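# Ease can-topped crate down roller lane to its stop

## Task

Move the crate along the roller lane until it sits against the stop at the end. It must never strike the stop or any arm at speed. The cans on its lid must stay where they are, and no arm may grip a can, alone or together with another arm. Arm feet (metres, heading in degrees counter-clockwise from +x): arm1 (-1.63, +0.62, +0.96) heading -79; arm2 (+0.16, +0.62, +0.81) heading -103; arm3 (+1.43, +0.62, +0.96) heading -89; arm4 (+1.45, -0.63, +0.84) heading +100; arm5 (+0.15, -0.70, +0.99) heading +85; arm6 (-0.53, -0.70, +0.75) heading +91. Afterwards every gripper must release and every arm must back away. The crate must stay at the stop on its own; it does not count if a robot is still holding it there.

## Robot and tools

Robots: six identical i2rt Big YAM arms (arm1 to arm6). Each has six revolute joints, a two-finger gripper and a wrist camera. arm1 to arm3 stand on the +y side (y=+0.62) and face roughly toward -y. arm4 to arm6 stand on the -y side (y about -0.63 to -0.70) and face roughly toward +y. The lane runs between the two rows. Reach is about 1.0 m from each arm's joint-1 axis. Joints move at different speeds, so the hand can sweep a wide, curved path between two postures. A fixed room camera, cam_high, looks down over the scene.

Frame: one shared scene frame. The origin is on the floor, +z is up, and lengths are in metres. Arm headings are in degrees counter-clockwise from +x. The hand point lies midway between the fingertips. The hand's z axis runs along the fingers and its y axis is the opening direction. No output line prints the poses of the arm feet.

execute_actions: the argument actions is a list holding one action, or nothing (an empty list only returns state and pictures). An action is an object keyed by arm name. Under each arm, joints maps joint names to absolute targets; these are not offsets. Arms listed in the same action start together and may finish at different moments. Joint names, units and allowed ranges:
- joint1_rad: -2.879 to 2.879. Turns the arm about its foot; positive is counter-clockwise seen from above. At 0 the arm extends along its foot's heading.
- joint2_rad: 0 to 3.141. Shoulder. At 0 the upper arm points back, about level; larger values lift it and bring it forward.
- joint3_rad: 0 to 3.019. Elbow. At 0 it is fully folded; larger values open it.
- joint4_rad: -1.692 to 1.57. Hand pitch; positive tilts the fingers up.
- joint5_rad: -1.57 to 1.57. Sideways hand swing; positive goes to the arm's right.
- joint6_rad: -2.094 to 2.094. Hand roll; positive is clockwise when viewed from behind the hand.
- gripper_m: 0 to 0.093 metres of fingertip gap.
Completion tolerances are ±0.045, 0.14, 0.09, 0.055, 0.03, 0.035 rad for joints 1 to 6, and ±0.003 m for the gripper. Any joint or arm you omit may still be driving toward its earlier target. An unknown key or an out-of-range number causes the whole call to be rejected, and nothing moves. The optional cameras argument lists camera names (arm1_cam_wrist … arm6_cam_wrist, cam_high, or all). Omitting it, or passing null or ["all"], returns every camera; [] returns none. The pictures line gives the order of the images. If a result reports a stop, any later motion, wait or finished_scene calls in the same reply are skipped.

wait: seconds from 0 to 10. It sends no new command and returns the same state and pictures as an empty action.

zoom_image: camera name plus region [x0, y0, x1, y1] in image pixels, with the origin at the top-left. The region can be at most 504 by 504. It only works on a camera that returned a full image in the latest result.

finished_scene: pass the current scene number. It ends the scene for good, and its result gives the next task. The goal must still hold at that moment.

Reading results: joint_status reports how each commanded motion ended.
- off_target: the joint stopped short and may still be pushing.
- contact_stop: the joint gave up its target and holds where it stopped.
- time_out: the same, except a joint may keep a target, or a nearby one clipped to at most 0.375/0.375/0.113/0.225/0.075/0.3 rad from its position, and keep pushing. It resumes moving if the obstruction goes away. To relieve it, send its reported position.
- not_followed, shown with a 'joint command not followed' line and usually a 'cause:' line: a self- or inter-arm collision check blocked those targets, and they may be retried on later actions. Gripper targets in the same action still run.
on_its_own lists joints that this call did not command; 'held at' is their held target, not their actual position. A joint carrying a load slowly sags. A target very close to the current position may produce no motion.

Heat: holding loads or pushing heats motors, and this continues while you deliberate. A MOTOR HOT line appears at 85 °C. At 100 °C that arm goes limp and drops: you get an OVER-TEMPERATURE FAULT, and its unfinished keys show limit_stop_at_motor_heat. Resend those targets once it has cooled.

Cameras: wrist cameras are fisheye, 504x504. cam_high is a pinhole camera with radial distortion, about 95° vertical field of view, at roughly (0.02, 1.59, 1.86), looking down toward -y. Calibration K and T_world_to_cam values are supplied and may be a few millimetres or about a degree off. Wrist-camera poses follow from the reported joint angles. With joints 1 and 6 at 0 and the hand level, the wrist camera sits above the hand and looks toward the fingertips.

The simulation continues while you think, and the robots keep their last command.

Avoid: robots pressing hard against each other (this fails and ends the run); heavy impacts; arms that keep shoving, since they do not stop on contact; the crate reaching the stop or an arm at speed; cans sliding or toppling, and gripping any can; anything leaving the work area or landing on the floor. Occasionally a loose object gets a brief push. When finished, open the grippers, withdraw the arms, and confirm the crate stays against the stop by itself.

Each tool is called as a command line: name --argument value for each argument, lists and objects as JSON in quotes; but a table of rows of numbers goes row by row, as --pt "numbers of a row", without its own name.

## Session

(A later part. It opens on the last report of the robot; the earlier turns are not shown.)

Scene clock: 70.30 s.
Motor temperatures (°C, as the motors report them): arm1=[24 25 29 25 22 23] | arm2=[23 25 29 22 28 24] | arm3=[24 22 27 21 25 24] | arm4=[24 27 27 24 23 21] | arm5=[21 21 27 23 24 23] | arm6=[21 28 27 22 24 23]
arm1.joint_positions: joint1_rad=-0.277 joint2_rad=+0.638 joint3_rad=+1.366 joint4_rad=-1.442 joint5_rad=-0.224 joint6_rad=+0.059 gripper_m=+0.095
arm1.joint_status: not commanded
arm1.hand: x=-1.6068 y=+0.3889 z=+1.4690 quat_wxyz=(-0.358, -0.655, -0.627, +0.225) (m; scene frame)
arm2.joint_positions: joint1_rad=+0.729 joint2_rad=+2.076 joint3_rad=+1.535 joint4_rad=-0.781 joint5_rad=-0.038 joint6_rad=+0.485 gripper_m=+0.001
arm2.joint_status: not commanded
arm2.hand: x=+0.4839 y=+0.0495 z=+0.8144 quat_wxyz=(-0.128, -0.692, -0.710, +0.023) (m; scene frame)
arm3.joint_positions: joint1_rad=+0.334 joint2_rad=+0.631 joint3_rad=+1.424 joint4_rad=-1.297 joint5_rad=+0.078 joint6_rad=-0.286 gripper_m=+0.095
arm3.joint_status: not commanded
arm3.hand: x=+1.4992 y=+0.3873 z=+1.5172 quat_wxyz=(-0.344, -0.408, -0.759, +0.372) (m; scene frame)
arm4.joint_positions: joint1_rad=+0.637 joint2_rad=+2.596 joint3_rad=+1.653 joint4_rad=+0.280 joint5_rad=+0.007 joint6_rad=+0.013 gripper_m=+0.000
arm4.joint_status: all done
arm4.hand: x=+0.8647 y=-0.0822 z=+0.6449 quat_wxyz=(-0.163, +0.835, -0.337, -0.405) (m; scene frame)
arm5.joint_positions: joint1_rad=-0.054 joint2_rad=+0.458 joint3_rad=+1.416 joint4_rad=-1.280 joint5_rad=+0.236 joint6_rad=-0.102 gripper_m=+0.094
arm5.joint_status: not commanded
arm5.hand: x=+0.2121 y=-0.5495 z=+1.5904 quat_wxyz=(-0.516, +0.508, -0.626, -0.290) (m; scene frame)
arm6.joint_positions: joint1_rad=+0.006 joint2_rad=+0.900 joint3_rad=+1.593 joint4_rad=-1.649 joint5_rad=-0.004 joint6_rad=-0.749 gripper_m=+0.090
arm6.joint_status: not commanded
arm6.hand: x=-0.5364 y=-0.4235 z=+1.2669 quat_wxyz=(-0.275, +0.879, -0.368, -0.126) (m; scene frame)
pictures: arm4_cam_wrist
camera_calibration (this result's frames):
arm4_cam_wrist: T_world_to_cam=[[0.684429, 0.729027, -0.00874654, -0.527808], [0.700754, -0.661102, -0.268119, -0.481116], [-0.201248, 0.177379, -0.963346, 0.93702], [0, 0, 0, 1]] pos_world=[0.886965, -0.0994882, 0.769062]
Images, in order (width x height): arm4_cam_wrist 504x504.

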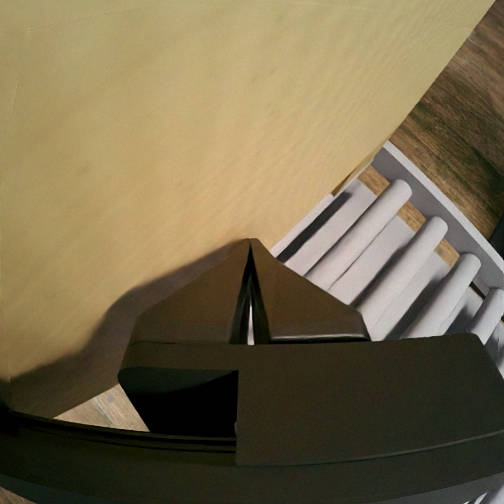

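execute_actions --actions '[{"arm2":{"joints":{"joint1_rad":0.74,"joint2_rad":1.4}},"arm4":{"joints":{"joint1_rad":0.675}},"arm3":{"joints":{"joint1_rad":0,"joint4_rad":-1.5,"joint5_rad":0,"joint6_rad":0}}}]' --cameras '[]'

execute_actions --actions '[{"arm4":{"joints":{"joint1_rad":0.57}}}]' --cameras '[]'

execute_actions --actions '[{"arm4":{"joints":{"joint1_rad":0.47}}}]' --cameras '[]'

execute_actions --actions '[{"arm4":{"joints":{"joint1_rad":0.37}}}]' --cameras '[]'

execute_actions --actions '[{"arm4":{"joints":{"joint1_rad":0.27}}}]' --cameras '[]'

execute_actions --actions '[{"arm4":{"joints":{"joint1_rad":0.17}}}]' --cameras '[]'

execute_actions --actions '[{"arm4":{"joints":{"joint1_rad":0.08,"joint3_rad":1.5,"joint4_rad":0.5}}}]' --cameras '[]'

execute_actions --actions '[{"arm4":{"joints":{"joint1_rad":-0.02,"joint3_rad":1.36,"joint4_rad":0.7}}}]' --cameras '[]'

execute_actions --actions '[{"arm4":{"joints":{"joint1_rad":-0.12,"joint3_rad":1.26,"joint4_rad":0.9}}}]' --cameras '[]'

execute_actions --actions '[{"arm4":{"joints":{"joint1_rad":-0.22}}}]' --cameras '[]'

execute_actions --actions '[{"arm4":{"joints":{"joint1_rad":-0.32}}}]' --cameras '["arm3_cam_wrist","cam_high"]'

Scene clock: 78.63 s.
Motor temperatures (°C, as the motors report them): arm1=[24 25 30 25 22 23] | arm2=[23 25 29 22 28 24] | arm3=[24 22 27 21 25 24] | arm4=[24 28 27 24 23 21] | arm5=[21 21 27 23 24 23] | arm6=[21 28 28 22 24 23]
arm1.joint_positions: joint1_rad=-0.277 joint2_rad=+0.638 joint3_rad=+1.366 joint4_rad=-1.442 joint5_rad=-0.224 joint6_rad=+0.059 gripper_m=+0.095
arm1.joint_status: not commanded
arm1.hand: x=-1.6068 y=+0.3889 z=+1.4690 quat_wxyz=(-0.358, -0.655, -0.627, +0.225) (m; scene frame)
arm2.joint_positions: joint1_rad=+0.747 joint2_rad=+1.402 joint3_rad=+1.467 joint4_rad=-0.843 joint5_rad=-0.002 joint6_rad=+0.485 gripper_m=+0.001
arm2.joint_status: all done
arm2.hand: x=+0.4543 y=+0.1184 z=+1.1864 quat_wxyz=(-0.374, -0.638, -0.664, +0.112) (m; scene frame)
arm3.joint_positions: joint1_rad=+0.005 joint2_rad=+0.631 joint3_rad=+1.424 joint4_rad=-1.488 joint5_rad=+0.002 joint6_rad=-0.012 gripper_m=+0.095
arm3.joint_status: all done
arm3.hand: x=+1.4339 y=+0.4042 z=+1.4786 quat_wxyz=(-0.297, -0.633, -0.650, +0.299) (m; scene frame)
arm4.joint_positions: joint1_rad=+0.628 joint2_rad=+2.596 joint3_rad=+1.639 joint4_rad=+0.286 joint5_rad=+0.008 joint6_rad=+0.040 gripper_m=+0.000
arm4.joint_status: joint1_rad off_target (ended at +0.628, target +0.675)
arm4.hand: x=+0.8738 y=-0.0813 z=+0.6400 quat_wxyz=(-0.158, +0.830, -0.352, -0.402) (m; scene frame)
arm5.joint_positions: joint1_rad=-0.054 joint2_rad=+0.458 joint3_rad=+1.416 joint4_rad=-1.280 joint5_rad=+0.236 joint6_rad=-0.102 gripper_m=+0.094
arm5.joint_status: not commanded
arm5.hand: x=+0.2121 y=-0.5495 z=+1.5904 quat_wxyz=(-0.516, +0.508, -0.626, -0.290) (m; scene frame)
arm6.joint_positions: joint1_rad=+0.006 joint2_rad=+0.900 joint3_rad=+1.593 joint4_rad=-1.649 joint5_rad=-0.004 joint6_rad=-0.749 gripper_m=+0.090
arm6.joint_status: not commanded
arm6.hand: x=-0.5364 y=-0.4235 z=+1.2669 quat_wxyz=(-0.275, +0.879, -0.368, -0.126) (m; scene frame)
pictures: none
No camera images: the call's "cameras" was empty. Leave "cameras" out to get every camera's image.

Scene clock: 80.13 s.
Motor temperatures (°C, as the motors report them): arm1=[24 25 30 25 22 23] | arm2=[23 25 29 22 28 24] | arm3=[24 22 27 21 25 24] | arm4=[24 28 28 24 23 21] | arm5=[21 21 27 23 24 23] | arm6=[21 28 28 22 24 23]
arm1.joint_positions: joint1_rad=-0.277 joint2_rad=+0.638 joint3_rad=+1.366 joint4_rad=-1.442 joint5_rad=-0.224 joint6_rad=+0.059 gripper_m=+0.095
arm1.joint_status: not commanded
arm1.hand: x=-1.6068 y=+0.3889 z=+1.4690 quat_wxyz=(-0.358, -0.655, -0.627, +0.225) (m; scene frame)
arm2.joint_positions: joint1_rad=+0.747 joint2_rad=+1.402 joint3_rad=+1.467 joint4_rad=-0.843 joint5_rad=-0.002 joint6_rad=+0.485 gripper_m=+0.001
arm2.joint_status: not commanded
arm2.hand: x=+0.4543 y=+0.1184 z=+1.1864 quat_wxyz=(-0.374, -0.638, -0.664, +0.112) (m; scene frame)
arm3.joint_positions: joint1_rad=+0.005 joint2_rad=+0.631 joint3_rad=+1.424 joint4_rad=-1.488 joint5_rad=+0.002 joint6_rad=-0.012 gripper_m=+0.095
arm3.joint_status: not commanded
arm3.hand: x=+1.4339 y=+0.4042 z=+1.4786 quat_wxyz=(-0.297, -0.633, -0.650, +0.299) (m; scene frame)
arm4.joint_positions: joint1_rad=+0.477 joint2_rad=+2.597 joint3_rad=+1.599 joint4_rad=+0.284 joint5_rad=+0.010 joint6_rad=+0.004 gripper_m=+0.000
arm4.joint_status: joint1_rad off_target (ended at +0.477, target +0.570)
arm4.hand: x=+0.9752 y=-0.0165 z=+0.6236 quat_wxyz=(-0.188, +0.816, -0.403, -0.368) (m; scene frame)
arm5.joint_positions: joint1_rad=-0.054 joint2_rad=+0.458 joint3_rad=+1.416 joint4_rad=-1.280 joint5_rad=+0.236 joint6_rad=-0.102 gripper_m=+0.094
arm5.joint_status: not commanded
arm5.hand: x=+0.2121 y=-0.5495 z=+1.5904 quat_wxyz=(-0.516, +0.508, -0.626, -0.290) (m; scene frame)
arm6.joint_positions: joint1_rad=+0.006 joint2_rad=+0.900 joint3_rad=+1.593 joint4_rad=-1.649 joint5_rad=-0.004 joint6_rad=-0.749 gripper_m=+0.090
arm6.joint_status: not commanded
arm6.hand: x=-0.5364 y=-0.4235 z=+1.2669 quat_wxyz=(-0.275, +0.879, -0.368, -0.126) (m; scene frame)
pictures: none
No camera images: the call's "cameras" was empty. Leave "cameras" out to get every camera's image.

Scene clock: 81.67 s.
Motor temperatures (°C, as the motors report them): arm1=[24 25 30 25 22 23] | arm2=[23 25 29 22 27 24] | arm3=[24 22 27 21 25 24] | arm4=[24 28 28 24 23 21] | arm5=[21 21 27 23 24 23] | arm6=[21 28 28 22 24 23]
arm1.joint_positions: joint1_rad=-0.277 joint2_rad=+0.638 joint3_rad=+1.366 joint4_rad=-1.442 joint5_rad=-0.224 joint6_rad=+0.059 gripper_m=+0.095
arm1.joint_status: not commanded
arm1.hand: x=-1.6068 y=+0.3889 z=+1.4690 quat_wxyz=(-0.358, -0.655, -0.627, +0.225) (m; scene frame)
arm2.joint_positions: joint1_rad=+0.747 joint2_rad=+1.402 joint3_rad=+1.467 joint4_rad=-0.843 joint5_rad=-0.002 joint6_rad=+0.485 gripper_m=+0.001
arm2.joint_status: not commanded
arm2.hand: x=+0.4543 y=+0.1184 z=+1.1864 quat_wxyz=(-0.374, -0.638, -0.664, +0.112) (m; scene frame)
arm3.joint_positions: joint1_rad=+0.005 joint2_rad=+0.631 joint3_rad=+1.424 joint4_rad=-1.488 joint5_rad=+0.002 joint6_rad=-0.012 gripper_m=+0.095
arm3.joint_status: not commanded
arm3.hand: x=+1.4339 y=+0.4042 z=+1.4786 quat_wxyz=(-0.297, -0.633, -0.650, +0.299) (m; scene frame)
arm4.joint_positions: joint1_rad=+0.397 joint2_rad=+2.603 joint3_rad=+1.599 joint4_rad=+0.284 joint5_rad=+0.010 joint6_rad=-0.004 gripper_m=+0.000
arm4.joint_status: joint1_rad off_target (ended at +0.397, target +0.470)
arm4.hand: x=+1.0271 y=+0.0175 z=+0.6194 quat_wxyz=(-0.203, +0.802, -0.433, -0.357) (m; scene frame)
arm5.joint_positions: joint1_rad=-0.054 joint2_rad=+0.458 joint3_rad=+1.416 joint4_rad=-1.280 joint5_rad=+0.236 joint6_rad=-0.102 gripper_m=+0.094
arm5.joint_status: not commanded
arm5.hand: x=+0.2121 y=-0.5495 z=+1.5904 quat_wxyz=(-0.516, +0.508, -0.626, -0.290) (m; scene frame)
arm6.joint_positions: joint1_rad=+0.006 joint2_rad=+0.900 joint3_rad=+1.593 joint4_rad=-1.649 joint5_rad=-0.004 joint6_rad=-0.749 gripper_m=+0.090
arm6.joint_status: not commanded
arm6.hand: x=-0.5364 y=-0.4235 z=+1.2669 quat_wxyz=(-0.275, +0.879, -0.368, -0.126) (m; scene frame)
pictures: none
No camera images: the call's "cameras" was empty. Leave "cameras" out to get every camera's image.

Scene clock: 83.27 s.
Motor temperatures (°C, as the motors report them): arm1=[24 25 30 25 22 23] | arm2=[23 25 29 22 27 24] | arm3=[24 22 27 21 25 24] | arm4=[24 28 28 24 23 21] | arm5=[21 21 27 23 24 23] | arm6=[21 28 28 22 24 23]
arm1.joint_positions: joint1_rad=-0.277 joint2_rad=+0.638 joint3_rad=+1.366 joint4_rad=-1.442 joint5_rad=-0.224 joint6_rad=+0.059 gripper_m=+0.095
arm1.joint_status: not commanded
arm1.hand: x=-1.6068 y=+0.3889 z=+1.4690 quat_wxyz=(-0.358, -0.655, -0.627, +0.225) (m; scene frame)
arm2.joint_positions: joint1_rad=+0.747 joint2_rad=+1.402 joint3_rad=+1.467 joint4_rad=-0.843 joint5_rad=-0.002 joint6_rad=+0.485 gripper_m=+0.001
arm2.joint_status: not commanded
arm2.hand: x=+0.4543 y=+0.1184 z=+1.1864 quat_wxyz=(-0.374, -0.638, -0.664, +0.112) (m; scene frame)
arm3.joint_positions: joint1_rad=+0.005 joint2_rad=+0.631 joint3_rad=+1.424 joint4_rad=-1.488 joint5_rad=+0.002 joint6_rad=-0.012 gripper_m=+0.095
arm3.joint_status: not commanded
arm3.hand: x=+1.4339 y=+0.4042 z=+1.4786 quat_wxyz=(-0.297, -0.633, -0.650, +0.299) (m; scene frame)
arm4.joint_positions: joint1_rad=+0.266 joint2_rad=+2.608 joint3_rad=+1.604 joint4_rad=+0.281 joint5_rad=+0.018 joint6_rad=-0.005 gripper_m=+0.000
arm4.joint_status: joint1_rad off_target (ended at +0.267, target +0.370)
arm4.hand: x=+1.1159 y=+0.0674 z=+0.6177 quat_wxyz=(-0.229, +0.772, -0.486, -0.340) (m; scene frame)
arm5.joint_positions: joint1_rad=-0.054 joint2_rad=+0.458 joint3_rad=+1.416 joint4_rad=-1.280 joint5_rad=+0.236 joint6_rad=-0.102 gripper_m=+0.094
arm5.joint_status: not commanded
arm5.hand: x=+0.2121 y=-0.5495 z=+1.5904 quat_wxyz=(-0.516, +0.508, -0.626, -0.290) (m; scene frame)
arm6.joint_positions: joint1_rad=+0.006 joint2_rad=+0.900 joint3_rad=+1.593 joint4_rad=-1.649 joint5_rad=-0.004 joint6_rad=-0.749 gripper_m=+0.090
arm6.joint_status: not commanded
arm6.hand: x=-0.5364 y=-0.4235 z=+1.2669 quat_wxyz=(-0.275, +0.879, -0.368, -0.126) (m; scene frame)
pictures: none
No camera images: the call's "cameras" was empty. Leave "cameras" out to get every camera's image.

Scene clock: 84.93 s.
Motor temperatures (°C, as the motors report them): arm1=[24 25 30 25 22 23] | arm2=[22 25 30 22 27 24] | arm3=[24 22 27 21 25 24] | arm4=[24 28 28 24 23 21] | arm5=[21 21 27 23 24 23] | arm6=[21 28 28 22 24 23]
arm1.joint_positions: joint1_rad=-0.277 joint2_rad=+0.638 joint3_rad=+1.366 joint4_rad=-1.442 joint5_rad=-0.224 joint6_rad=+0.059 gripper_m=+0.095
arm1.joint_status: not commanded
arm1.hand: x=-1.6068 y=+0.3889 z=+1.4690 quat_wxyz=(-0.358, -0.655, -0.627, +0.225) (m; scene frame)
arm2.joint_positions: joint1_rad=+0.747 joint2_rad=+1.402 joint3_rad=+1.467 joint4_rad=-0.843 joint5_rad=-0.002 joint6_rad=+0.485 gripper_m=+0.001
arm2.joint_status: not commanded
arm2.hand: x=+0.4543 y=+0.1184 z=+1.1864 quat_wxyz=(-0.374, -0.638, -0.664, +0.112) (m; scene frame)
arm3.joint_positions: joint1_rad=+0.005 joint2_rad=+0.631 joint3_rad=+1.424 joint4_rad=-1.488 joint5_rad=+0.002 joint6_rad=-0.012 gripper_m=+0.095
arm3.joint_status: not commanded
arm3.hand: x=+1.4339 y=+0.4042 z=+1.4786 quat_wxyz=(-0.297, -0.633, -0.650, +0.299) (m; scene frame)
arm4.joint_positions: joint1_rad=+0.172 joint2_rad=+2.609 joint3_rad=+1.604 joint4_rad=+0.281 joint5_rad=+0.020 joint6_rad=-0.005 gripper_m=+0.000
arm4.joint_status: joint1_rad off_target (ended at +0.172, target +0.270)
arm4.hand: x=+1.1838 y=+0.0954 z=+0.6174 quat_wxyz=(-0.245, +0.748, -0.522, -0.328) (m; scene frame)
arm5.joint_positions: joint1_rad=-0.054 joint2_rad=+0.458 joint3_rad=+1.416 joint4_rad=-1.280 joint5_rad=+0.236 joint6_rad=-0.102 gripper_m=+0.094
arm5.joint_status: not commanded
arm5.hand: x=+0.2121 y=-0.5495 z=+1.5904 quat_wxyz=(-0.516, +0.508, -0.626, -0.290) (m; scene frame)
arm6.joint_positions: joint1_rad=+0.006 joint2_rad=+0.900 joint3_rad=+1.593 joint4_rad=-1.649 joint5_rad=-0.004 joint6_rad=-0.749 gripper_m=+0.090
arm6.joint_status: not commanded
arm6.hand: x=-0.5364 y=-0.4235 z=+1.2669 quat_wxyz=(-0.275, +0.879, -0.368, -0.126) (m; scene frame)
pictures: none
No camera images: the call's "cameras" was empty. Leave "cameras" out to get every camera's image.

Scene clock: 86.67 s.
Motor temperatures (°C, as the motors report them): arm1=[24 25 30 25 22 23] | arm2=[22 25 30 22 27 24] | arm3=[24 22 27 21 25 24] | arm4=[24 28 28 24 23 21] | arm5=[21 21 27 23 24 23] | arm6=[21 28 28 22 24 23]
arm1.joint_positions: joint1_rad=-0.277 joint2_rad=+0.638 joint3_rad=+1.366 joint4_rad=-1.442 joint5_rad=-0.224 joint6_rad=+0.059 gripper_m=+0.095
arm1.joint_status: not commanded
arm1.hand: x=-1.6068 y=+0.3889 z=+1.4690 quat_wxyz=(-0.358, -0.655, -0.627, +0.225) (m; scene frame)
arm2.joint_positions: joint1_rad=+0.747 joint2_rad=+1.402 joint3_rad=+1.467 joint4_rad=-0.843 joint5_rad=-0.002 joint6_rad=+0.485 gripper_m=+0.001
arm2.joint_status: not commanded
arm2.hand: x=+0.4543 y=+0.1184 z=+1.1864 quat_wxyz=(-0.374, -0.638, -0.664, +0.112) (m; scene frame)
arm3.joint_positions: joint1_rad=+0.005 joint2_rad=+0.631 joint3_rad=+1.424 joint4_rad=-1.488 joint5_rad=+0.002 joint6_rad=-0.012 gripper_m=+0.095
arm3.joint_status: not commanded
arm3.hand: x=+1.4339 y=+0.4042 z=+1.4786 quat_wxyz=(-0.297, -0.633, -0.650, +0.299) (m; scene frame)
arm4.joint_positions: joint1_rad=+0.052 joint2_rad=+2.610 joint3_rad=+1.604 joint4_rad=+0.281 joint5_rad=+0.027 joint6_rad=-0.005 gripper_m=+0.000
arm4.joint_status: joint1_rad off_target (ended at +0.052, target +0.170)
arm4.hand: x=+1.2735 y=+0.1216 z=+0.6175 quat_wxyz=(-0.267, +0.715, -0.567, -0.311) (m; scene frame)
arm5.joint_positions: joint1_rad=-0.054 joint2_rad=+0.458 joint3_rad=+1.416 joint4_rad=-1.280 joint5_rad=+0.236 joint6_rad=-0.102 gripper_m=+0.094
arm5.joint_status: not commanded
arm5.hand: x=+0.2121 y=-0.5495 z=+1.5904 quat_wxyz=(-0.516, +0.508, -0.626, -0.290) (m; scene frame)
arm6.joint_positions: joint1_rad=+0.006 joint2_rad=+0.900 joint3_rad=+1.593 joint4_rad=-1.649 joint5_rad=-0.004 joint6_rad=-0.749 gripper_m=+0.090
arm6.joint_status: not commanded
arm6.hand: x=-0.5364 y=-0.4235 z=+1.2669 quat_wxyz=(-0.275, +0.879, -0.368, -0.126) (m; scene frame)
pictures: none
No camera images: the call's "cameras" was empty. Leave "cameras" out to get every camera's image.

Scene clock: 88.37 s.
Motor temperatures (°C, as the motors report them): arm1=[24 25 30 25 22 23] | arm2=[22 25 30 22 27 24] | arm3=[24 22 27 21 25 24] | arm4=[24 28 28 24 23 21] | arm5=[21 21 27 23 24 23] | arm6=[21 28 28 22 24 23]
arm1.joint_positions: joint1_rad=-0.277 joint2_rad=+0.638 joint3_rad=+1.366 joint4_rad=-1.442 joint5_rad=-0.224 joint6_rad=+0.059 gripper_m=+0.095
arm1.joint_status: not commanded
arm1.hand: x=-1.6068 y=+0.3889 z=+1.4690 quat_wxyz=(-0.358, -0.655, -0.627, +0.225) (m; scene frame)
arm2.joint_positions: joint1_rad=+0.747 joint2_rad=+1.402 joint3_rad=+1.467 joint4_rad=-0.843 joint5_rad=-0.002 joint6_rad=+0.485 gripper_m=+0.001
arm2.joint_status: not commanded
arm2.hand: x=+0.4543 y=+0.1184 z=+1.1864 quat_wxyz=(-0.374, -0.638, -0.664, +0.112) (m; scene frame)
arm3.joint_positions: joint1_rad=+0.005 joint2_rad=+0.631 joint3_rad=+1.424 joint4_rad=-1.488 joint5_rad=+0.002 joint6_rad=-0.012 gripper_m=+0.095
arm3.joint_status: not commanded
arm3.hand: x=+1.4339 y=+0.4042 z=+1.4786 quat_wxyz=(-0.297, -0.633, -0.650, +0.299) (m; scene frame)
arm4.joint_positions: joint1_rad=-0.036 joint2_rad=+2.601 joint3_rad=+1.482 joint4_rad=+0.477 joint5_rad=+0.026 joint6_rad=+0.018 gripper_m=+0.000
arm4.joint_status: joint1_rad off_target (ended at -0.036, target +0.080); the others done
arm4.hand: x=+1.3440 y=+0.1078 z=+0.6157 quat_wxyz=(-0.301, +0.669, -0.594, -0.331) (m; scene frame)
arm5.joint_positions: joint1_rad=-0.054 joint2_rad=+0.458 joint3_rad=+1.416 joint4_rad=-1.280 joint5_rad=+0.236 joint6_rad=-0.102 gripper_m=+0.094
arm5.joint_status: not commanded
arm5.hand: x=+0.2121 y=-0.5495 z=+1.5904 quat_wxyz=(-0.516, +0.508, -0.626, -0.290) (m; scene frame)
arm6.joint_positions: joint1_rad=+0.006 joint2_rad=+0.900 joint3_rad=+1.593 joint4_rad=-1.649 joint5_rad=-0.004 joint6_rad=-0.749 gripper_m=+0.090
arm6.joint_status: not commanded
arm6.hand: x=-0.5364 y=-0.4235 z=+1.2669 quat_wxyz=(-0.275, +0.879, -0.368, -0.126) (m; scene frame)
pictures: none
No camera images: the call's "cameras" was empty. Leave "cameras" out to get every camera's image.

Scene clock: 90.10 s.
Motor temperatures (°C, as the motors report them): arm1=[24 25 30 25 22 23] | arm2=[22 25 30 22 27 24] | arm3=[24 22 27 21 25 24] | arm4=[24 28 28 24 23 21] | arm5=[21 21 27 23 24 23] | arm6=[21 28 28 22 24 23]
arm1.joint_positions: joint1_rad=-0.277 joint2_rad=+0.638 joint3_rad=+1.366 joint4_rad=-1.442 joint5_rad=-0.224 joint6_rad=+0.059 gripper_m=+0.095
arm1.joint_status: not commanded
arm1.hand: x=-1.6068 y=+0.3889 z=+1.4690 quat_wxyz=(-0.358, -0.655, -0.627, +0.225) (m; scene frame)
arm2.joint_positions: joint1_rad=+0.747 joint2_rad=+1.402 joint3_rad=+1.467 joint4_rad=-0.843 joint5_rad=-0.002 joint6_rad=+0.485 gripper_m=+0.001
arm2.joint_status: not commanded
arm2.hand: x=+0.4543 y=+0.1184 z=+1.1864 quat_wxyz=(-0.374, -0.638, -0.664, +0.112) (m; scene frame)
arm3.joint_positions: joint1_rad=+0.005 joint2_rad=+0.631 joint3_rad=+1.424 joint4_rad=-1.488 joint5_rad=+0.002 joint6_rad=-0.012 gripper_m=+0.095
arm3.joint_status: not commanded
arm3.hand: x=+1.4339 y=+0.4042 z=+1.4786 quat_wxyz=(-0.297, -0.633, -0.650, +0.299) (m; scene frame)
arm4.joint_positions: joint1_rad=-0.141 joint2_rad=+2.595 joint3_rad=+1.342 joint4_rad=+0.676 joint5_rad=+0.029 joint6_rad=+0.025 gripper_m=+0.000
arm4.joint_status: joint1_rad off_target (ended at -0.141, target -0.020); the others done
arm4.hand: x=+1.4242 y=+0.0763 z=+0.6133 quat_wxyz=(-0.338, +0.622, -0.620, -0.337) (m; scene frame)
arm5.joint_positions: joint1_rad=-0.054 joint2_rad=+0.458 joint3_rad=+1.416 joint4_rad=-1.280 joint5_rad=+0.236 joint6_rad=-0.102 gripper_m=+0.094
arm5.joint_status: not commanded
arm5.hand: x=+0.2121 y=-0.5495 z=+1.5904 quat_wxyz=(-0.516, +0.508, -0.626, -0.290) (m; scene frame)
arm6.joint_positions: joint1_rad=+0.006 joint2_rad=+0.900 joint3_rad=+1.593 joint4_rad=-1.649 joint5_rad=-0.004 joint6_rad=-0.749 gripper_m=+0.090
arm6.joint_status: not commanded
arm6.hand: x=-0.5364 y=-0.4235 z=+1.2669 quat_wxyz=(-0.275, +0.879, -0.368, -0.126) (m; scene frame)
pictures: none
No camera images: the call's "cameras" was empty. Leave "cameras" out to get every camera's image.

Scene clock: 91.43 s.
Motor temperatures (°C, as the motors report them): arm1=[24 25 30 25 22 23] | arm2=[22 25 30 22 26 24] | arm3=[24 22 27 21 25 24] | arm4=[24 28 28 24 23 21] | arm5=[21 21 27 23 24 23] | arm6=[21 28 28 22 24 23]
arm1.joint_positions: joint1_rad=-0.277 joint2_rad=+0.638 joint3_rad=+1.366 joint4_rad=-1.442 joint5_rad=-0.224 joint6_rad=+0.059 gripper_m=+0.095
arm1.joint_status: not commanded
arm1.hand: x=-1.6068 y=+0.3889 z=+1.4690 quat_wxyz=(-0.358, -0.655, -0.627, +0.225) (m; scene frame)
arm2.joint_positions: joint1_rad=+0.747 joint2_rad=+1.402 joint3_rad=+1.467 joint4_rad=-0.843 joint5_rad=-0.002 joint6_rad=+0.485 gripper_m=+0.001
arm2.joint_status: not commanded
arm2.hand: x=+0.4543 y=+0.1184 z=+1.1864 quat_wxyz=(-0.374, -0.638, -0.664, +0.112) (m; scene frame)
arm3.joint_positions: joint1_rad=+0.005 joint2_rad=+0.631 joint3_rad=+1.424 joint4_rad=-1.488 joint5_rad=+0.002 joint6_rad=-0.012 gripper_m=+0.095
arm3.joint_status: not commanded
arm3.hand: x=+1.4339 y=+0.4042 z=+1.4786 quat_wxyz=(-0.297, -0.633, -0.650, +0.299) (m; scene frame)
arm4.joint_positions: joint1_rad=-0.204 joint2_rad=+2.595 joint3_rad=+1.260 joint4_rad=+0.878 joint5_rad=+0.003 joint6_rad=+0.015 gripper_m=+0.000
arm4.joint_status: joint1_rad off_target (ended at -0.204, target -0.120); the others done
arm4.hand: x=+1.4637 y=+0.0604 z=+0.6299 quat_wxyz=(-0.378, +0.590, -0.611, -0.369) (m; scene frame)
arm5.joint_positions: joint1_rad=-0.054 joint2_rad=+0.458 joint3_rad=+1.416 joint4_rad=-1.280 joint5_rad=+0.236 joint6_rad=-0.102 gripper_m=+0.094
arm5.joint_status: not commanded
arm5.hand: x=+0.2121 y=-0.5495 z=+1.5904 quat_wxyz=(-0.516, +0.508, -0.626, -0.290) (m; scene frame)
arm6.joint_positions: joint1_rad=+0.006 joint2_rad=+0.900 joint3_rad=+1.593 joint4_rad=-1.649 joint5_rad=-0.004 joint6_rad=-0.749 gripper_m=+0.090
arm6.joint_status: not commanded
arm6.hand: x=-0.5364 y=-0.4235 z=+1.2669 quat_wxyz=(-0.275, +0.879, -0.368, -0.126) (m; scene frame)
pictures: none
No camera images: the call's "cameras" was empty. Leave "cameras" out to get every camera's image.

Scene clock: 92.83 s.
Motor temperatures (°C, as the motors report them): arm1=[24 25 30 25 22 23] | arm2=[22 25 30 22 26 24] | arm3=[24 22 27 21 25 24] | arm4=[24 28 28 24 23 21] | arm5=[21 21 27 23 24 23] | arm6=[21 28 28 22 24 23]
arm1.joint_positions: joint1_rad=-0.277 joint2_rad=+0.638 joint3_rad=+1.366 joint4_rad=-1.442 joint5_rad=-0.224 joint6_rad=+0.059 gripper_m=+0.095
arm1.joint_status: not commanded
arm1.hand: x=-1.6068 y=+0.3889 z=+1.4690 quat_wxyz=(-0.358, -0.655, -0.627, +0.225) (m; scene frame)
arm2.joint_positions: joint1_rad=+0.747 joint2_rad=+1.402 joint3_rad=+1.467 joint4_rad=-0.843 joint5_rad=-0.002 joint6_rad=+0.485 gripper_m=+0.001
arm2.joint_status: not commanded
arm2.hand: x=+0.4543 y=+0.1184 z=+1.1864 quat_wxyz=(-0.374, -0.638, -0.664, +0.112) (m; scene frame)
arm3.joint_positions: joint1_rad=+0.005 joint2_rad=+0.631 joint3_rad=+1.424 joint4_rad=-1.488 joint5_rad=+0.002 joint6_rad=-0.012 gripper_m=+0.095
arm3.joint_status: not commanded
arm3.hand: x=+1.4339 y=+0.4042 z=+1.4786 quat_wxyz=(-0.297, -0.633, -0.650, +0.299) (m; scene frame)
arm4.joint_positions: joint1_rad=-0.316 joint2_rad=+2.598 joint3_rad=+1.260 joint4_rad=+0.879 joint5_rad=+0.002 joint6_rad=+0.015 gripper_m=+0.000
arm4.joint_status: joint1_rad off_target (ended at -0.316, target -0.220)
arm4.hand: x=+1.5404 y=+0.0537 z=+0.6294 quat_wxyz=(-0.398, +0.555, -0.642, -0.347) (m; scene frame)
arm5.joint_positions: joint1_rad=-0.054 joint2_rad=+0.458 joint3_rad=+1.416 joint4_rad=-1.280 joint5_rad=+0.236 joint6_rad=-0.102 gripper_m=+0.094
arm5.joint_status: not commanded
arm5.hand: x=+0.2121 y=-0.5495 z=+1.5904 quat_wxyz=(-0.516, +0.508, -0.626, -0.290) (m; scene frame)
arm6.joint_positions: joint1_rad=+0.006 joint2_rad=+0.900 joint3_rad=+1.593 joint4_rad=-1.649 joint5_rad=-0.004 joint6_rad=-0.749 gripper_m=+0.090
arm6.joint_status: not commanded
arm6.hand: x=-0.5364 y=-0.4235 z=+1.2669 quat_wxyz=(-0.275, +0.879, -0.368, -0.126) (m; scene frame)
pictures: none
No camera images: the call's "cameras" was empty. Leave "cameras" out to get every camera's image.

Scene clock: 94.23 s.
Motor temperatures (°C, as the motors report them): arm1=[24 25 30 25 22 23] | arm2=[22 25 31 22 26 24] | arm3=[24 22 27 21 25 24] | arm4=[24 28 28 24 23 21] | arm5=[21 21 27 23 24 23] | arm6=[21 28 28 22 24 23]
arm1.joint_positions: joint1_rad=-0.277 joint2_rad=+0.638 joint3_rad=+1.366 joint4_rad=-1.442 joint5_rad=-0.224 joint6_rad=+0.059 gripper_m=+0.095
arm1.joint_status: not commanded
arm1.hand: x=-1.6068 y=+0.3889 z=+1.4690 quat_wxyz=(-0.358, -0.655, -0.627, +0.225) (m; scene frame)
arm2.joint_positions: joint1_rad=+0.747 joint2_rad=+1.402 joint3_rad=+1.467 joint4_rad=-0.843 joint5_rad=-0.002 joint6_rad=+0.485 gripper_m=+0.001
arm2.joint_status: not commanded
arm2.hand: x=+0.4543 y=+0.1184 z=+1.1864 quat_wxyz=(-0.374, -0.638, -0.664, +0.112) (m; scene frame)
arm3.joint_positions: joint1_rad=+0.005 joint2_rad=+0.631 joint3_rad=+1.424 joint4_rad=-1.488 joint5_rad=+0.002 joint6_rad=-0.012 gripper_m=+0.095
arm3.joint_status: not commanded
arm3.hand: x=+1.4339 y=+0.4042 z=+1.4786 quat_wxyz=(-0.297, -0.633, -0.650, +0.299) (m; scene frame)
arm4.joint_positions: joint1_rad=-0.406 joint2_rad=+2.598 joint3_rad=+1.263 joint4_rad=+0.879 joint5_rad=+0.002 joint6_rad=+0.015 gripper_m=+0.000
arm4.joint_status: joint1_rad off_target (ended at -0.406, target -0.320)
arm4.hand: x=+1.6017 y=+0.0437 z=+0.6307 quat_wxyz=(-0.415, +0.525, -0.666, -0.330) (m; scene frame)
arm5.joint_positions: joint1_rad=-0.054 joint2_rad=+0.458 joint3_rad=+1.416 joint4_rad=-1.280 joint5_rad=+0.236 joint6_rad=-0.102 gripper_m=+0.094
arm5.joint_status: not commanded
arm5.hand: x=+0.2121 y=-0.5495 z=+1.5904 quat_wxyz=(-0.516, +0.508, -0.626, -0.290) (m; scene frame)
arm6.joint_positions: joint1_rad=+0.006 joint2_rad=+0.900 joint3_rad=+1.593 joint4_rad=-1.649 joint5_rad=-0.004 joint6_rad=-0.749 gripper_m=+0.090
arm6.joint_status: not commanded
arm6.hand: x=-0.5364 y=-0.4235 z=+1.2669 quat_wxyz=(-0.275, +0.879, -0.368, -0.126) (m; scene frame)
pictures: arm3_cam_wrist, cam_high
camera_calibration (this result's frames):
arm3_cam_wrist: T_world_to_cam=[[-0.999643, -0.0262515, -0.00496333, 1.45365], [-0.0239856, 0.963661, -0.26605, 0.0555139], [0.0117672, -0.265836, -0.963946, 1.63686], [0, 0, 0, 1]] pos_world=[1.43521, 0.419801, 1.59983]
Images, in order (width x height): arm3_cam_wrist 504x504, cam_high 504x504.

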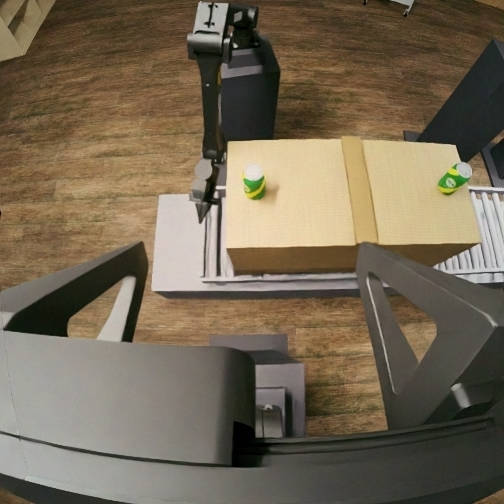

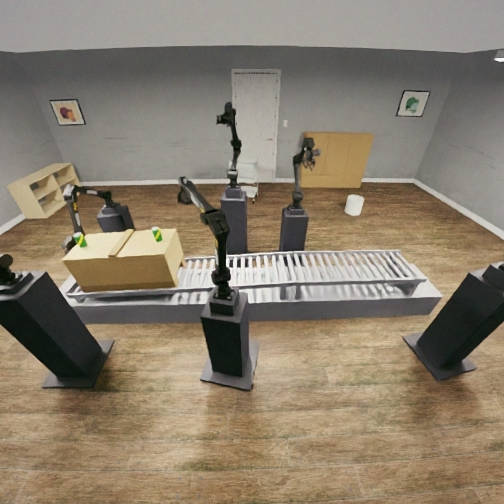

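execute_actions --actions '[{"arm4":{"joints":{"joint1_rad":-0.41}}}]' --cameras '[]'

execute_actions --actions '[{"arm4":{"joints":{"joint1_rad":-0.49}}}]' --cameras '[]'

execute_actions --actions '[{"arm4":{"joints":{"joint1_rad":-0.56}}}]' --cameras '[]'

execute_actions --actions '[{"arm4":{"joints":{"joint1_rad":-0.63}}}]' --cameras '[]'

execute_actions --actions '[{"arm4":{"joints":{"joint1_rad":-0.7}}}]' --cameras '[]'

execute_actions --actions '[{"arm4":{"joints":{"joint1_rad":-0.78}}}]' --cameras '["arm3_cam_wrist","cam_high"]'

Scene clock: 98.80 s.
Motor temperatures (°C, as the motors report them): arm1=[24 25 30 25 22 23] | arm2=[22 25 31 22 26 24] | arm3=[24 22 27 21 25 24] | arm4=[24 28 27 24 23 21] | arm5=[21 21 27 23 24 23] | arm6=[21 28 28 22 24 23]
arm1.joint_positions: joint1_rad=-0.277 joint2_rad=+0.638 joint3_rad=+1.366 joint4_rad=-1.442 joint5_rad=-0.224 joint6_rad=+0.059 gripper_m=+0.095
arm1.joint_status: not commanded
arm1.hand: x=-1.6068 y=+0.3889 z=+1.4690 quat_wxyz=(-0.358, -0.655, -0.627, +0.225) (m; scene frame)
arm2.joint_positions: joint1_rad=+0.747 joint2_rad=+1.402 joint3_rad=+1.467 joint4_rad=-0.843 joint5_rad=-0.002 joint6_rad=+0.485 gripper_m=+0.001
arm2.joint_status: not commanded
arm2.hand: x=+0.4543 y=+0.1184 z=+1.1864 quat_wxyz=(-0.374, -0.638, -0.664, +0.112) (m; scene frame)
arm3.joint_positions: joint1_rad=+0.005 joint2_rad=+0.631 joint3_rad=+1.424 joint4_rad=-1.488 joint5_rad=+0.002 joint6_rad=-0.012 gripper_m=+0.095
arm3.joint_status: not commanded
arm3.hand: x=+1.4339 y=+0.4042 z=+1.4786 quat_wxyz=(-0.297, -0.633, -0.650, +0.299) (m; scene frame)
arm4.joint_positions: joint1_rad=-0.491 joint2_rad=+2.598 joint3_rad=+1.271 joint4_rad=+0.879 joint5_rad=+0.002 joint6_rad=+0.015 gripper_m=+0.000
arm4.joint_status: joint1_rad off_target (ended at -0.492, target -0.410)
arm4.hand: x=+1.6598 y=+0.0317 z=+0.6336 quat_wxyz=(-0.431, +0.495, -0.686, -0.314) (m; scene frame)
arm5.joint_positions: joint1_rad=-0.054 joint2_rad=+0.458 joint3_rad=+1.416 joint4_rad=-1.280 joint5_rad=+0.236 joint6_rad=-0.102 gripper_m=+0.094
arm5.joint_status: not commanded
arm5.hand: x=+0.2121 y=-0.5495 z=+1.5904 quat_wxyz=(-0.516, +0.508, -0.626, -0.290) (m; scene frame)
arm6.joint_positions: joint1_rad=+0.006 joint2_rad=+0.900 joint3_rad=+1.593 joint4_rad=-1.649 joint5_rad=-0.004 joint6_rad=-0.749 gripper_m=+0.090
arm6.joint_status: not commanded
arm6.hand: x=-0.5364 y=-0.4235 z=+1.2669 quat_wxyz=(-0.275, +0.879, -0.368, -0.126) (m; scene frame)
pictures: none
No camera images: the call's "cameras" was empty. Leave "cameras" out to get every camera's image.

Scene clock: 100.13 s.
Motor temperatures (°C, as the motors report them): arm1=[24 25 30 25 22 23] | arm2=[22 25 31 22 26 24] | arm3=[24 22 27 21 25 24] | arm4=[24 28 27 24 23 21] | arm5=[21 21 27 23 24 23] | arm6=[21 27 28 22 24 23]
arm1.joint_positions: joint1_rad=-0.277 joint2_rad=+0.638 joint3_rad=+1.366 joint4_rad=-1.442 joint5_rad=-0.224 joint6_rad=+0.059 gripper_m=+0.095
arm1.joint_status: not commanded
arm1.hand: x=-1.6068 y=+0.3889 z=+1.4690 quat_wxyz=(-0.358, -0.655, -0.627, +0.225) (m; scene frame)
arm2.joint_positions: joint1_rad=+0.747 joint2_rad=+1.402 joint3_rad=+1.467 joint4_rad=-0.843 joint5_rad=-0.002 joint6_rad=+0.485 gripper_m=+0.001
arm2.joint_status: not commanded
arm2.hand: x=+0.4543 y=+0.1184 z=+1.1864 quat_wxyz=(-0.374, -0.638, -0.664, +0.112) (m; scene frame)
arm3.joint_positions: joint1_rad=+0.005 joint2_rad=+0.631 joint3_rad=+1.424 joint4_rad=-1.488 joint5_rad=+0.002 joint6_rad=-0.012 gripper_m=+0.095
arm3.joint_status: not commanded
arm3.hand: x=+1.4339 y=+0.4042 z=+1.4786 quat_wxyz=(-0.297, -0.633, -0.650, +0.299) (m; scene frame)
arm4.joint_positions: joint1_rad=-0.564 joint2_rad=+2.597 joint3_rad=+1.280 joint4_rad=+0.879 joint5_rad=+0.002 joint6_rad=+0.015 gripper_m=+0.000
arm4.joint_status: joint1_rad off_target (ended at -0.564, target -0.490)
arm4.hand: x=+1.7090 y=+0.0186 z=+0.6373 quat_wxyz=(-0.446, +0.468, -0.701, -0.301) (m; scene frame)
arm5.joint_positions: joint1_rad=-0.054 joint2_rad=+0.458 joint3_rad=+1.416 joint4_rad=-1.280 joint5_rad=+0.236 joint6_rad=-0.102 gripper_m=+0.094
arm5.joint_status: not commanded
arm5.hand: x=+0.2121 y=-0.5495 z=+1.5904 quat_wxyz=(-0.516, +0.508, -0.626, -0.290) (m; scene frame)
arm6.joint_positions: joint1_rad=+0.006 joint2_rad=+0.900 joint3_rad=+1.593 joint4_rad=-1.649 joint5_rad=-0.004 joint6_rad=-0.749 gripper_m=+0.090
arm6.joint_status: not commanded
arm6.hand: x=-0.5364 y=-0.4235 z=+1.2669 quat_wxyz=(-0.275, +0.879, -0.368, -0.126) (m; scene frame)
pictures: none
No camera images: the call's "cameras" was empty. Leave "cameras" out to get every camera's image.

Scene clock: 101.43 s.
Motor temperatures (°C, as the motors report them): arm1=[24 25 30 25 22 23] | arm2=[22 25 31 22 26 24] | arm3=[24 22 27 21 25 24] | arm4=[24 28 27 24 23 21] | arm5=[21 21 27 23 24 23] | arm6=[21 27 28 22 24 23]
arm1.joint_positions: joint1_rad=-0.277 joint2_rad=+0.638 joint3_rad=+1.366 joint4_rad=-1.442 joint5_rad=-0.224 joint6_rad=+0.059 gripper_m=+0.095
arm1.joint_status: not commanded
arm1.hand: x=-1.6068 y=+0.3889 z=+1.4690 quat_wxyz=(-0.358, -0.655, -0.627, +0.225) (m; scene frame)
arm2.joint_positions: joint1_rad=+0.747 joint2_rad=+1.402 joint3_rad=+1.467 joint4_rad=-0.843 joint5_rad=-0.002 joint6_rad=+0.485 gripper_m=+0.001
arm2.joint_status: not commanded
arm2.hand: x=+0.4543 y=+0.1184 z=+1.1864 quat_wxyz=(-0.374, -0.638, -0.664, +0.112) (m; scene frame)
arm3.joint_positions: joint1_rad=+0.005 joint2_rad=+0.631 joint3_rad=+1.424 joint4_rad=-1.488 joint5_rad=+0.002 joint6_rad=-0.012 gripper_m=+0.095
arm3.joint_status: not commanded
arm3.hand: x=+1.4339 y=+0.4042 z=+1.4786 quat_wxyz=(-0.297, -0.633, -0.650, +0.299) (m; scene frame)
arm4.joint_positions: joint1_rad=-0.628 joint2_rad=+2.595 joint3_rad=+1.286 joint4_rad=+0.879 joint5_rad=+0.002 joint6_rad=+0.015 gripper_m=+0.000
arm4.joint_status: joint1_rad off_target (ended at -0.628, target -0.560)
arm4.hand: x=+1.7515 y=+0.0042 z=+0.6414 quat_wxyz=(-0.459, +0.444, -0.714, -0.289) (m; scene frame)
arm5.joint_positions: joint1_rad=-0.054 joint2_rad=+0.458 joint3_rad=+1.416 joint4_rad=-1.280 joint5_rad=+0.236 joint6_rad=-0.102 gripper_m=+0.094
arm5.joint_status: not commanded
arm5.hand: x=+0.2121 y=-0.5495 z=+1.5904 quat_wxyz=(-0.516, +0.508, -0.626, -0.290) (m; scene frame)
arm6.joint_positions: joint1_rad=+0.006 joint2_rad=+0.900 joint3_rad=+1.593 joint4_rad=-1.649 joint5_rad=-0.004 joint6_rad=-0.749 gripper_m=+0.090
arm6.joint_status: not commanded
arm6.hand: x=-0.5364 y=-0.4235 z=+1.2669 quat_wxyz=(-0.275, +0.879, -0.368, -0.126) (m; scene frame)
pictures: none
No camera images: the call's "cameras" was empty. Leave "cameras" out to get every camera's image.

Scene clock: 102.73 s.
Motor temperatures (°C, as the motors report them): arm1=[24 25 30 25 22 23] | arm2=[22 25 31 22 26 24] | arm3=[24 22 27 21 25 24] | arm4=[24 28 27 24 23 21] | arm5=[21 21 27 23 24 23] | arm6=[21 27 28 22 24 23]
arm1.joint_positions: joint1_rad=-0.277 joint2_rad=+0.638 joint3_rad=+1.366 joint4_rad=-1.442 joint5_rad=-0.224 joint6_rad=+0.059 gripper_m=+0.095
arm1.joint_status: not commanded
arm1.hand: x=-1.6068 y=+0.3889 z=+1.4690 quat_wxyz=(-0.358, -0.655, -0.627, +0.225) (m; scene frame)
arm2.joint_positions: joint1_rad=+0.747 joint2_rad=+1.402 joint3_rad=+1.467 joint4_rad=-0.843 joint5_rad=-0.002 joint6_rad=+0.485 gripper_m=+0.001
arm2.joint_status: not commanded
arm2.hand: x=+0.4543 y=+0.1184 z=+1.1864 quat_wxyz=(-0.374, -0.638, -0.664, +0.112) (m; scene frame)
arm3.joint_positions: joint1_rad=+0.005 joint2_rad=+0.631 joint3_rad=+1.424 joint4_rad=-1.488 joint5_rad=+0.002 joint6_rad=-0.012 gripper_m=+0.095
arm3.joint_status: not commanded
arm3.hand: x=+1.4339 y=+0.4042 z=+1.4786 quat_wxyz=(-0.297, -0.633, -0.650, +0.299) (m; scene frame)
arm4.joint_positions: joint1_rad=-0.699 joint2_rad=+2.589 joint3_rad=+1.293 joint4_rad=+0.879 joint5_rad=+0.002 joint6_rad=+0.015 gripper_m=+0.000
arm4.joint_status: joint1_rad off_target (ended at -0.698, target -0.630)
arm4.hand: x=+1.7978 y=-0.0147 z=+0.6475 quat_wxyz=(-0.473, +0.417, -0.726, -0.275) (m; scene frame)
arm5.joint_positions: joint1_rad=-0.054 joint2_rad=+0.458 joint3_rad=+1.416 joint4_rad=-1.280 joint5_rad=+0.236 joint6_rad=-0.102 gripper_m=+0.094
arm5.joint_status: not commanded
arm5.hand: x=+0.2121 y=-0.5495 z=+1.5904 quat_wxyz=(-0.516, +0.508, -0.626, -0.290) (m; scene frame)
arm6.joint_positions: joint1_rad=+0.006 joint2_rad=+0.900 joint3_rad=+1.593 joint4_rad=-1.649 joint5_rad=-0.004 joint6_rad=-0.749 gripper_m=+0.090
arm6.joint_status: not commanded
arm6.hand: x=-0.5364 y=-0.4235 z=+1.2669 quat_wxyz=(-0.275, +0.879, -0.368, -0.126) (m; scene frame)
pictures: none
No camera images: the call's "cameras" was empty. Leave "cameras" out to get every camera's image.

Scene clock: 103.57 s.
Motor temperatures (°C, as the motors report them): arm1=[24 25 30 25 22 23] | arm2=[22 25 31 22 26 24] | arm3=[24 22 27 21 25 24] | arm4=[24 28 27 24 23 21] | arm5=[21 21 27 23 24 23] | arm6=[21 27 28 22 24 23]
arm1.joint_positions: joint1_rad=-0.277 joint2_rad=+0.638 joint3_rad=+1.366 joint4_rad=-1.442 joint5_rad=-0.224 joint6_rad=+0.059 gripper_m=+0.095
arm1.joint_status: not commanded
arm1.hand: x=-1.6068 y=+0.3889 z=+1.4690 quat_wxyz=(-0.358, -0.655, -0.627, +0.225) (m; scene frame)
arm2.joint_positions: joint1_rad=+0.747 joint2_rad=+1.402 joint3_rad=+1.467 joint4_rad=-0.843 joint5_rad=-0.002 joint6_rad=+0.485 gripper_m=+0.001
arm2.joint_status: not commanded
arm2.hand: x=+0.4543 y=+0.1184 z=+1.1864 quat_wxyz=(-0.374, -0.638, -0.664, +0.112) (m; scene frame)
arm3.joint_positions: joint1_rad=+0.005 joint2_rad=+0.631 joint3_rad=+1.424 joint4_rad=-1.488 joint5_rad=+0.002 joint6_rad=-0.012 gripper_m=+0.095
arm3.joint_status: not commanded
arm3.hand: x=+1.4339 y=+0.4042 z=+1.4786 quat_wxyz=(-0.297, -0.633, -0.650, +0.299) (m; scene frame)
arm4.joint_positions: joint1_rad=-0.712 joint2_rad=+2.586 joint3_rad=+1.270 joint4_rad=+0.879 joint5_rad=+0.002 joint6_rad=+0.015 gripper_m=+0.000
arm4.joint_status: all done
arm4.hand: x=+1.8009 y=-0.0276 z=+0.6423 quat_wxyz=(-0.468, +0.414, -0.733, -0.268) (m; scene frame)
arm5.joint_positions: joint1_rad=-0.054 joint2_rad=+0.458 joint3_rad=+1.416 joint4_rad=-1.280 joint5_rad=+0.236 joint6_rad=-0.102 gripper_m=+0.094
arm5.joint_status: not commanded
arm5.hand: x=+0.2121 y=-0.5495 z=+1.5904 quat_wxyz=(-0.516, +0.508, -0.626, -0.290) (m; scene frame)
arm6.joint_positions: joint1_rad=+0.006 joint2_rad=+0.900 joint3_rad=+1.593 joint4_rad=-1.649 joint5_rad=-0.004 joint6_rad=-0.749 gripper_m=+0.090
arm6.joint_status: not commanded
arm6.hand: x=-0.5364 y=-0.4235 z=+1.2669 quat_wxyz=(-0.275, +0.879, -0.368, -0.126) (m; scene frame)
pictures: none
No camera images: the call's "cameras" was empty. Leave "cameras" out to get every camera's image.

Scene clock: 104.63 s.
Motor temperatures (°C, as the motors report them): arm1=[24 25 30 25 22 23] | arm2=[22 25 31 22 26 24] | arm3=[24 22 27 21 25 24] | arm4=[24 28 27 24 23 21] | arm5=[21 21 27 23 24 23] | arm6=[21 27 28 22 24 23]
arm1.joint_positions: joint1_rad=-0.277 joint2_rad=+0.638 joint3_rad=+1.366 joint4_rad=-1.442 joint5_rad=-0.224 joint6_rad=+0.059 gripper_m=+0.095
arm1.joint_status: not commanded
arm1.hand: x=-1.6068 y=+0.3889 z=+1.4690 quat_wxyz=(-0.358, -0.655, -0.627, +0.225) (m; scene frame)
arm2.joint_positions: joint1_rad=+0.747 joint2_rad=+1.402 joint3_rad=+1.467 joint4_rad=-0.843 joint5_rad=-0.002 joint6_rad=+0.485 gripper_m=+0.001
arm2.joint_status: not commanded
arm2.hand: x=+0.4543 y=+0.1184 z=+1.1864 quat_wxyz=(-0.374, -0.638, -0.664, +0.112) (m; scene frame)
arm3.joint_positions: joint1_rad=+0.005 joint2_rad=+0.631 joint3_rad=+1.424 joint4_rad=-1.488 joint5_rad=+0.002 joint6_rad=-0.012 gripper_m=+0.095
arm3.joint_status: not commanded
arm3.hand: x=+1.4339 y=+0.4042 z=+1.4786 quat_wxyz=(-0.297, -0.633, -0.650, +0.299) (m; scene frame)
arm4.joint_positions: joint1_rad=-0.784 joint2_rad=+2.586 joint3_rad=+1.270 joint4_rad=+0.879 joint5_rad=+0.001 joint6_rad=+0.014 gripper_m=+0.000
arm4.joint_status: all done
arm4.hand: x=+1.8436 y=-0.0548 z=+0.6427 quat_wxyz=(-0.477, +0.388, -0.748, -0.251) (m; scene frame)
arm5.joint_positions: joint1_rad=-0.054 joint2_rad=+0.458 joint3_rad=+1.416 joint4_rad=-1.280 joint5_rad=+0.236 joint6_rad=-0.102 gripper_m=+0.094
arm5.joint_status: not commanded
arm5.hand: x=+0.2121 y=-0.5495 z=+1.5904 quat_wxyz=(-0.516, +0.508, -0.626, -0.290) (m; scene frame)
arm6.joint_positions: joint1_rad=+0.006 joint2_rad=+0.900 joint3_rad=+1.593 joint4_rad=-1.649 joint5_rad=-0.004 joint6_rad=-0.749 gripper_m=+0.090
arm6.joint_status: not commanded
arm6.hand: x=-0.5364 y=-0.4235 z=+1.2669 quat_wxyz=(-0.275, +0.879, -0.368, -0.126) (m; scene frame)
pictures: arm3_cam_wrist, cam_high
camera_calibration (this result's frames):
arm3_cam_wrist: T_world_to_cam=[[-0.999643, -0.0262515, -0.00496333, 1.45365], [-0.0239856, 0.963661, -0.26605, 0.0555139], [0.0117672, -0.265836, -0.963946, 1.63686], [0, 0, 0, 1]] pos_world=[1.43521, 0.419801, 1.59983]
Images, in order (width x height): arm3_cam_wrist 504x504, cam_high 504x504.

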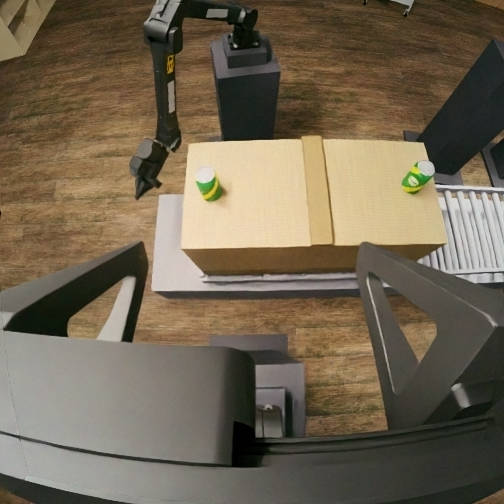

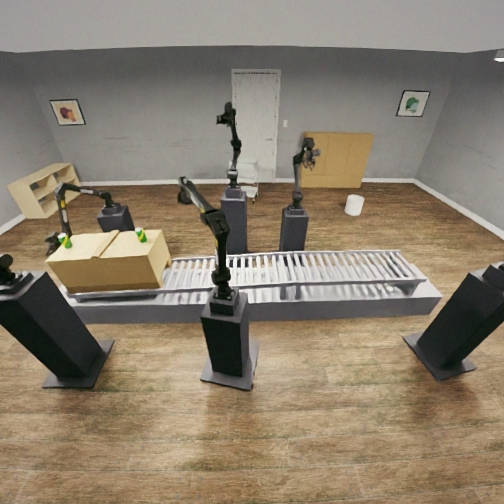

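execute_actions --actions '[{"arm4":{"joints":{"joint1_rad":-1.4}}}]' --cameras '[]'

finished_scene --scene 2

Scene clock: 107.30 s.
Motor temperatures (°C, as the motors report them): arm1=[24 25 30 25 22 23] | arm2=[22 25 31 22 26 24] | arm3=[24 22 27 21 25 24] | arm4=[24 27 27 24 23 21] | arm5=[21 21 27 23 24 23] | arm6=[21 27 28 22 24 23]
arm1.joint_positions: joint1_rad=-0.277 joint2_rad=+0.638 joint3_rad=+1.366 joint4_rad=-1.442 joint5_rad=-0.224 joint6_rad=+0.059 gripper_m=+0.095
arm1.joint_status: not commanded
arm1.hand: x=-1.6068 y=+0.3889 z=+1.4690 quat_wxyz=(-0.358, -0.655, -0.627, +0.225) (m; scene frame)
arm2.joint_positions: joint1_rad=+0.747 joint2_rad=+1.402 joint3_rad=+1.467 joint4_rad=-0.843 joint5_rad=-0.002 joint6_rad=+0.485 gripper_m=+0.001
arm2.joint_status: not commanded
arm2.hand: x=+0.4543 y=+0.1184 z=+1.1864 quat_wxyz=(-0.374, -0.638, -0.664, +0.112) (m; scene frame)
arm3.joint_positions: joint1_rad=+0.005 joint2_rad=+0.631 joint3_rad=+1.424 joint4_rad=-1.488 joint5_rad=+0.002 joint6_rad=-0.012 gripper_m=+0.095
arm3.joint_status: not commanded
arm3.hand: x=+1.4339 y=+0.4042 z=+1.4786 quat_wxyz=(-0.297, -0.633, -0.650, +0.299) (m; scene frame)
arm4.joint_positions: joint1_rad=-1.394 joint2_rad=+2.586 joint3_rad=+1.270 joint4_rad=+0.879 joint5_rad=+0.002 joint6_rad=+0.013 gripper_m=+0.000
arm4.joint_status: all done
arm4.hand: x=+2.1015 y=-0.3860 z=+0.6447 quat_wxyz=(-0.531, +0.145, -0.829, -0.098) (m; scene frame)
arm5.joint_positions: joint1_rad=-0.054 joint2_rad=+0.458 joint3_rad=+1.416 joint4_rad=-1.280 joint5_rad=+0.236 joint6_rad=-0.102 gripper_m=+0.094
arm5.joint_status: not commanded
arm5.hand: x=+0.2121 y=-0.5495 z=+1.5904 quat_wxyz=(-0.516, +0.508, -0.626, -0.290) (m; scene frame)
arm6.joint_positions: joint1_rad=+0.006 joint2_rad=+0.900 joint3_rad=+1.593 joint4_rad=-1.649 joint5_rad=-0.004 joint6_rad=-0.749 gripper_m=+0.090
arm6.joint_status: not commanded
arm6.hand: x=-0.5364 y=-0.4235 z=+1.2669 quat_wxyz=(-0.275, +0.879, -0.368, -0.126) (m; scene frame)
pictures: none
No camera images: the call's "cameras" was empty. Leave "cameras" out to get every camera's image.

The scene is finished: the task was done.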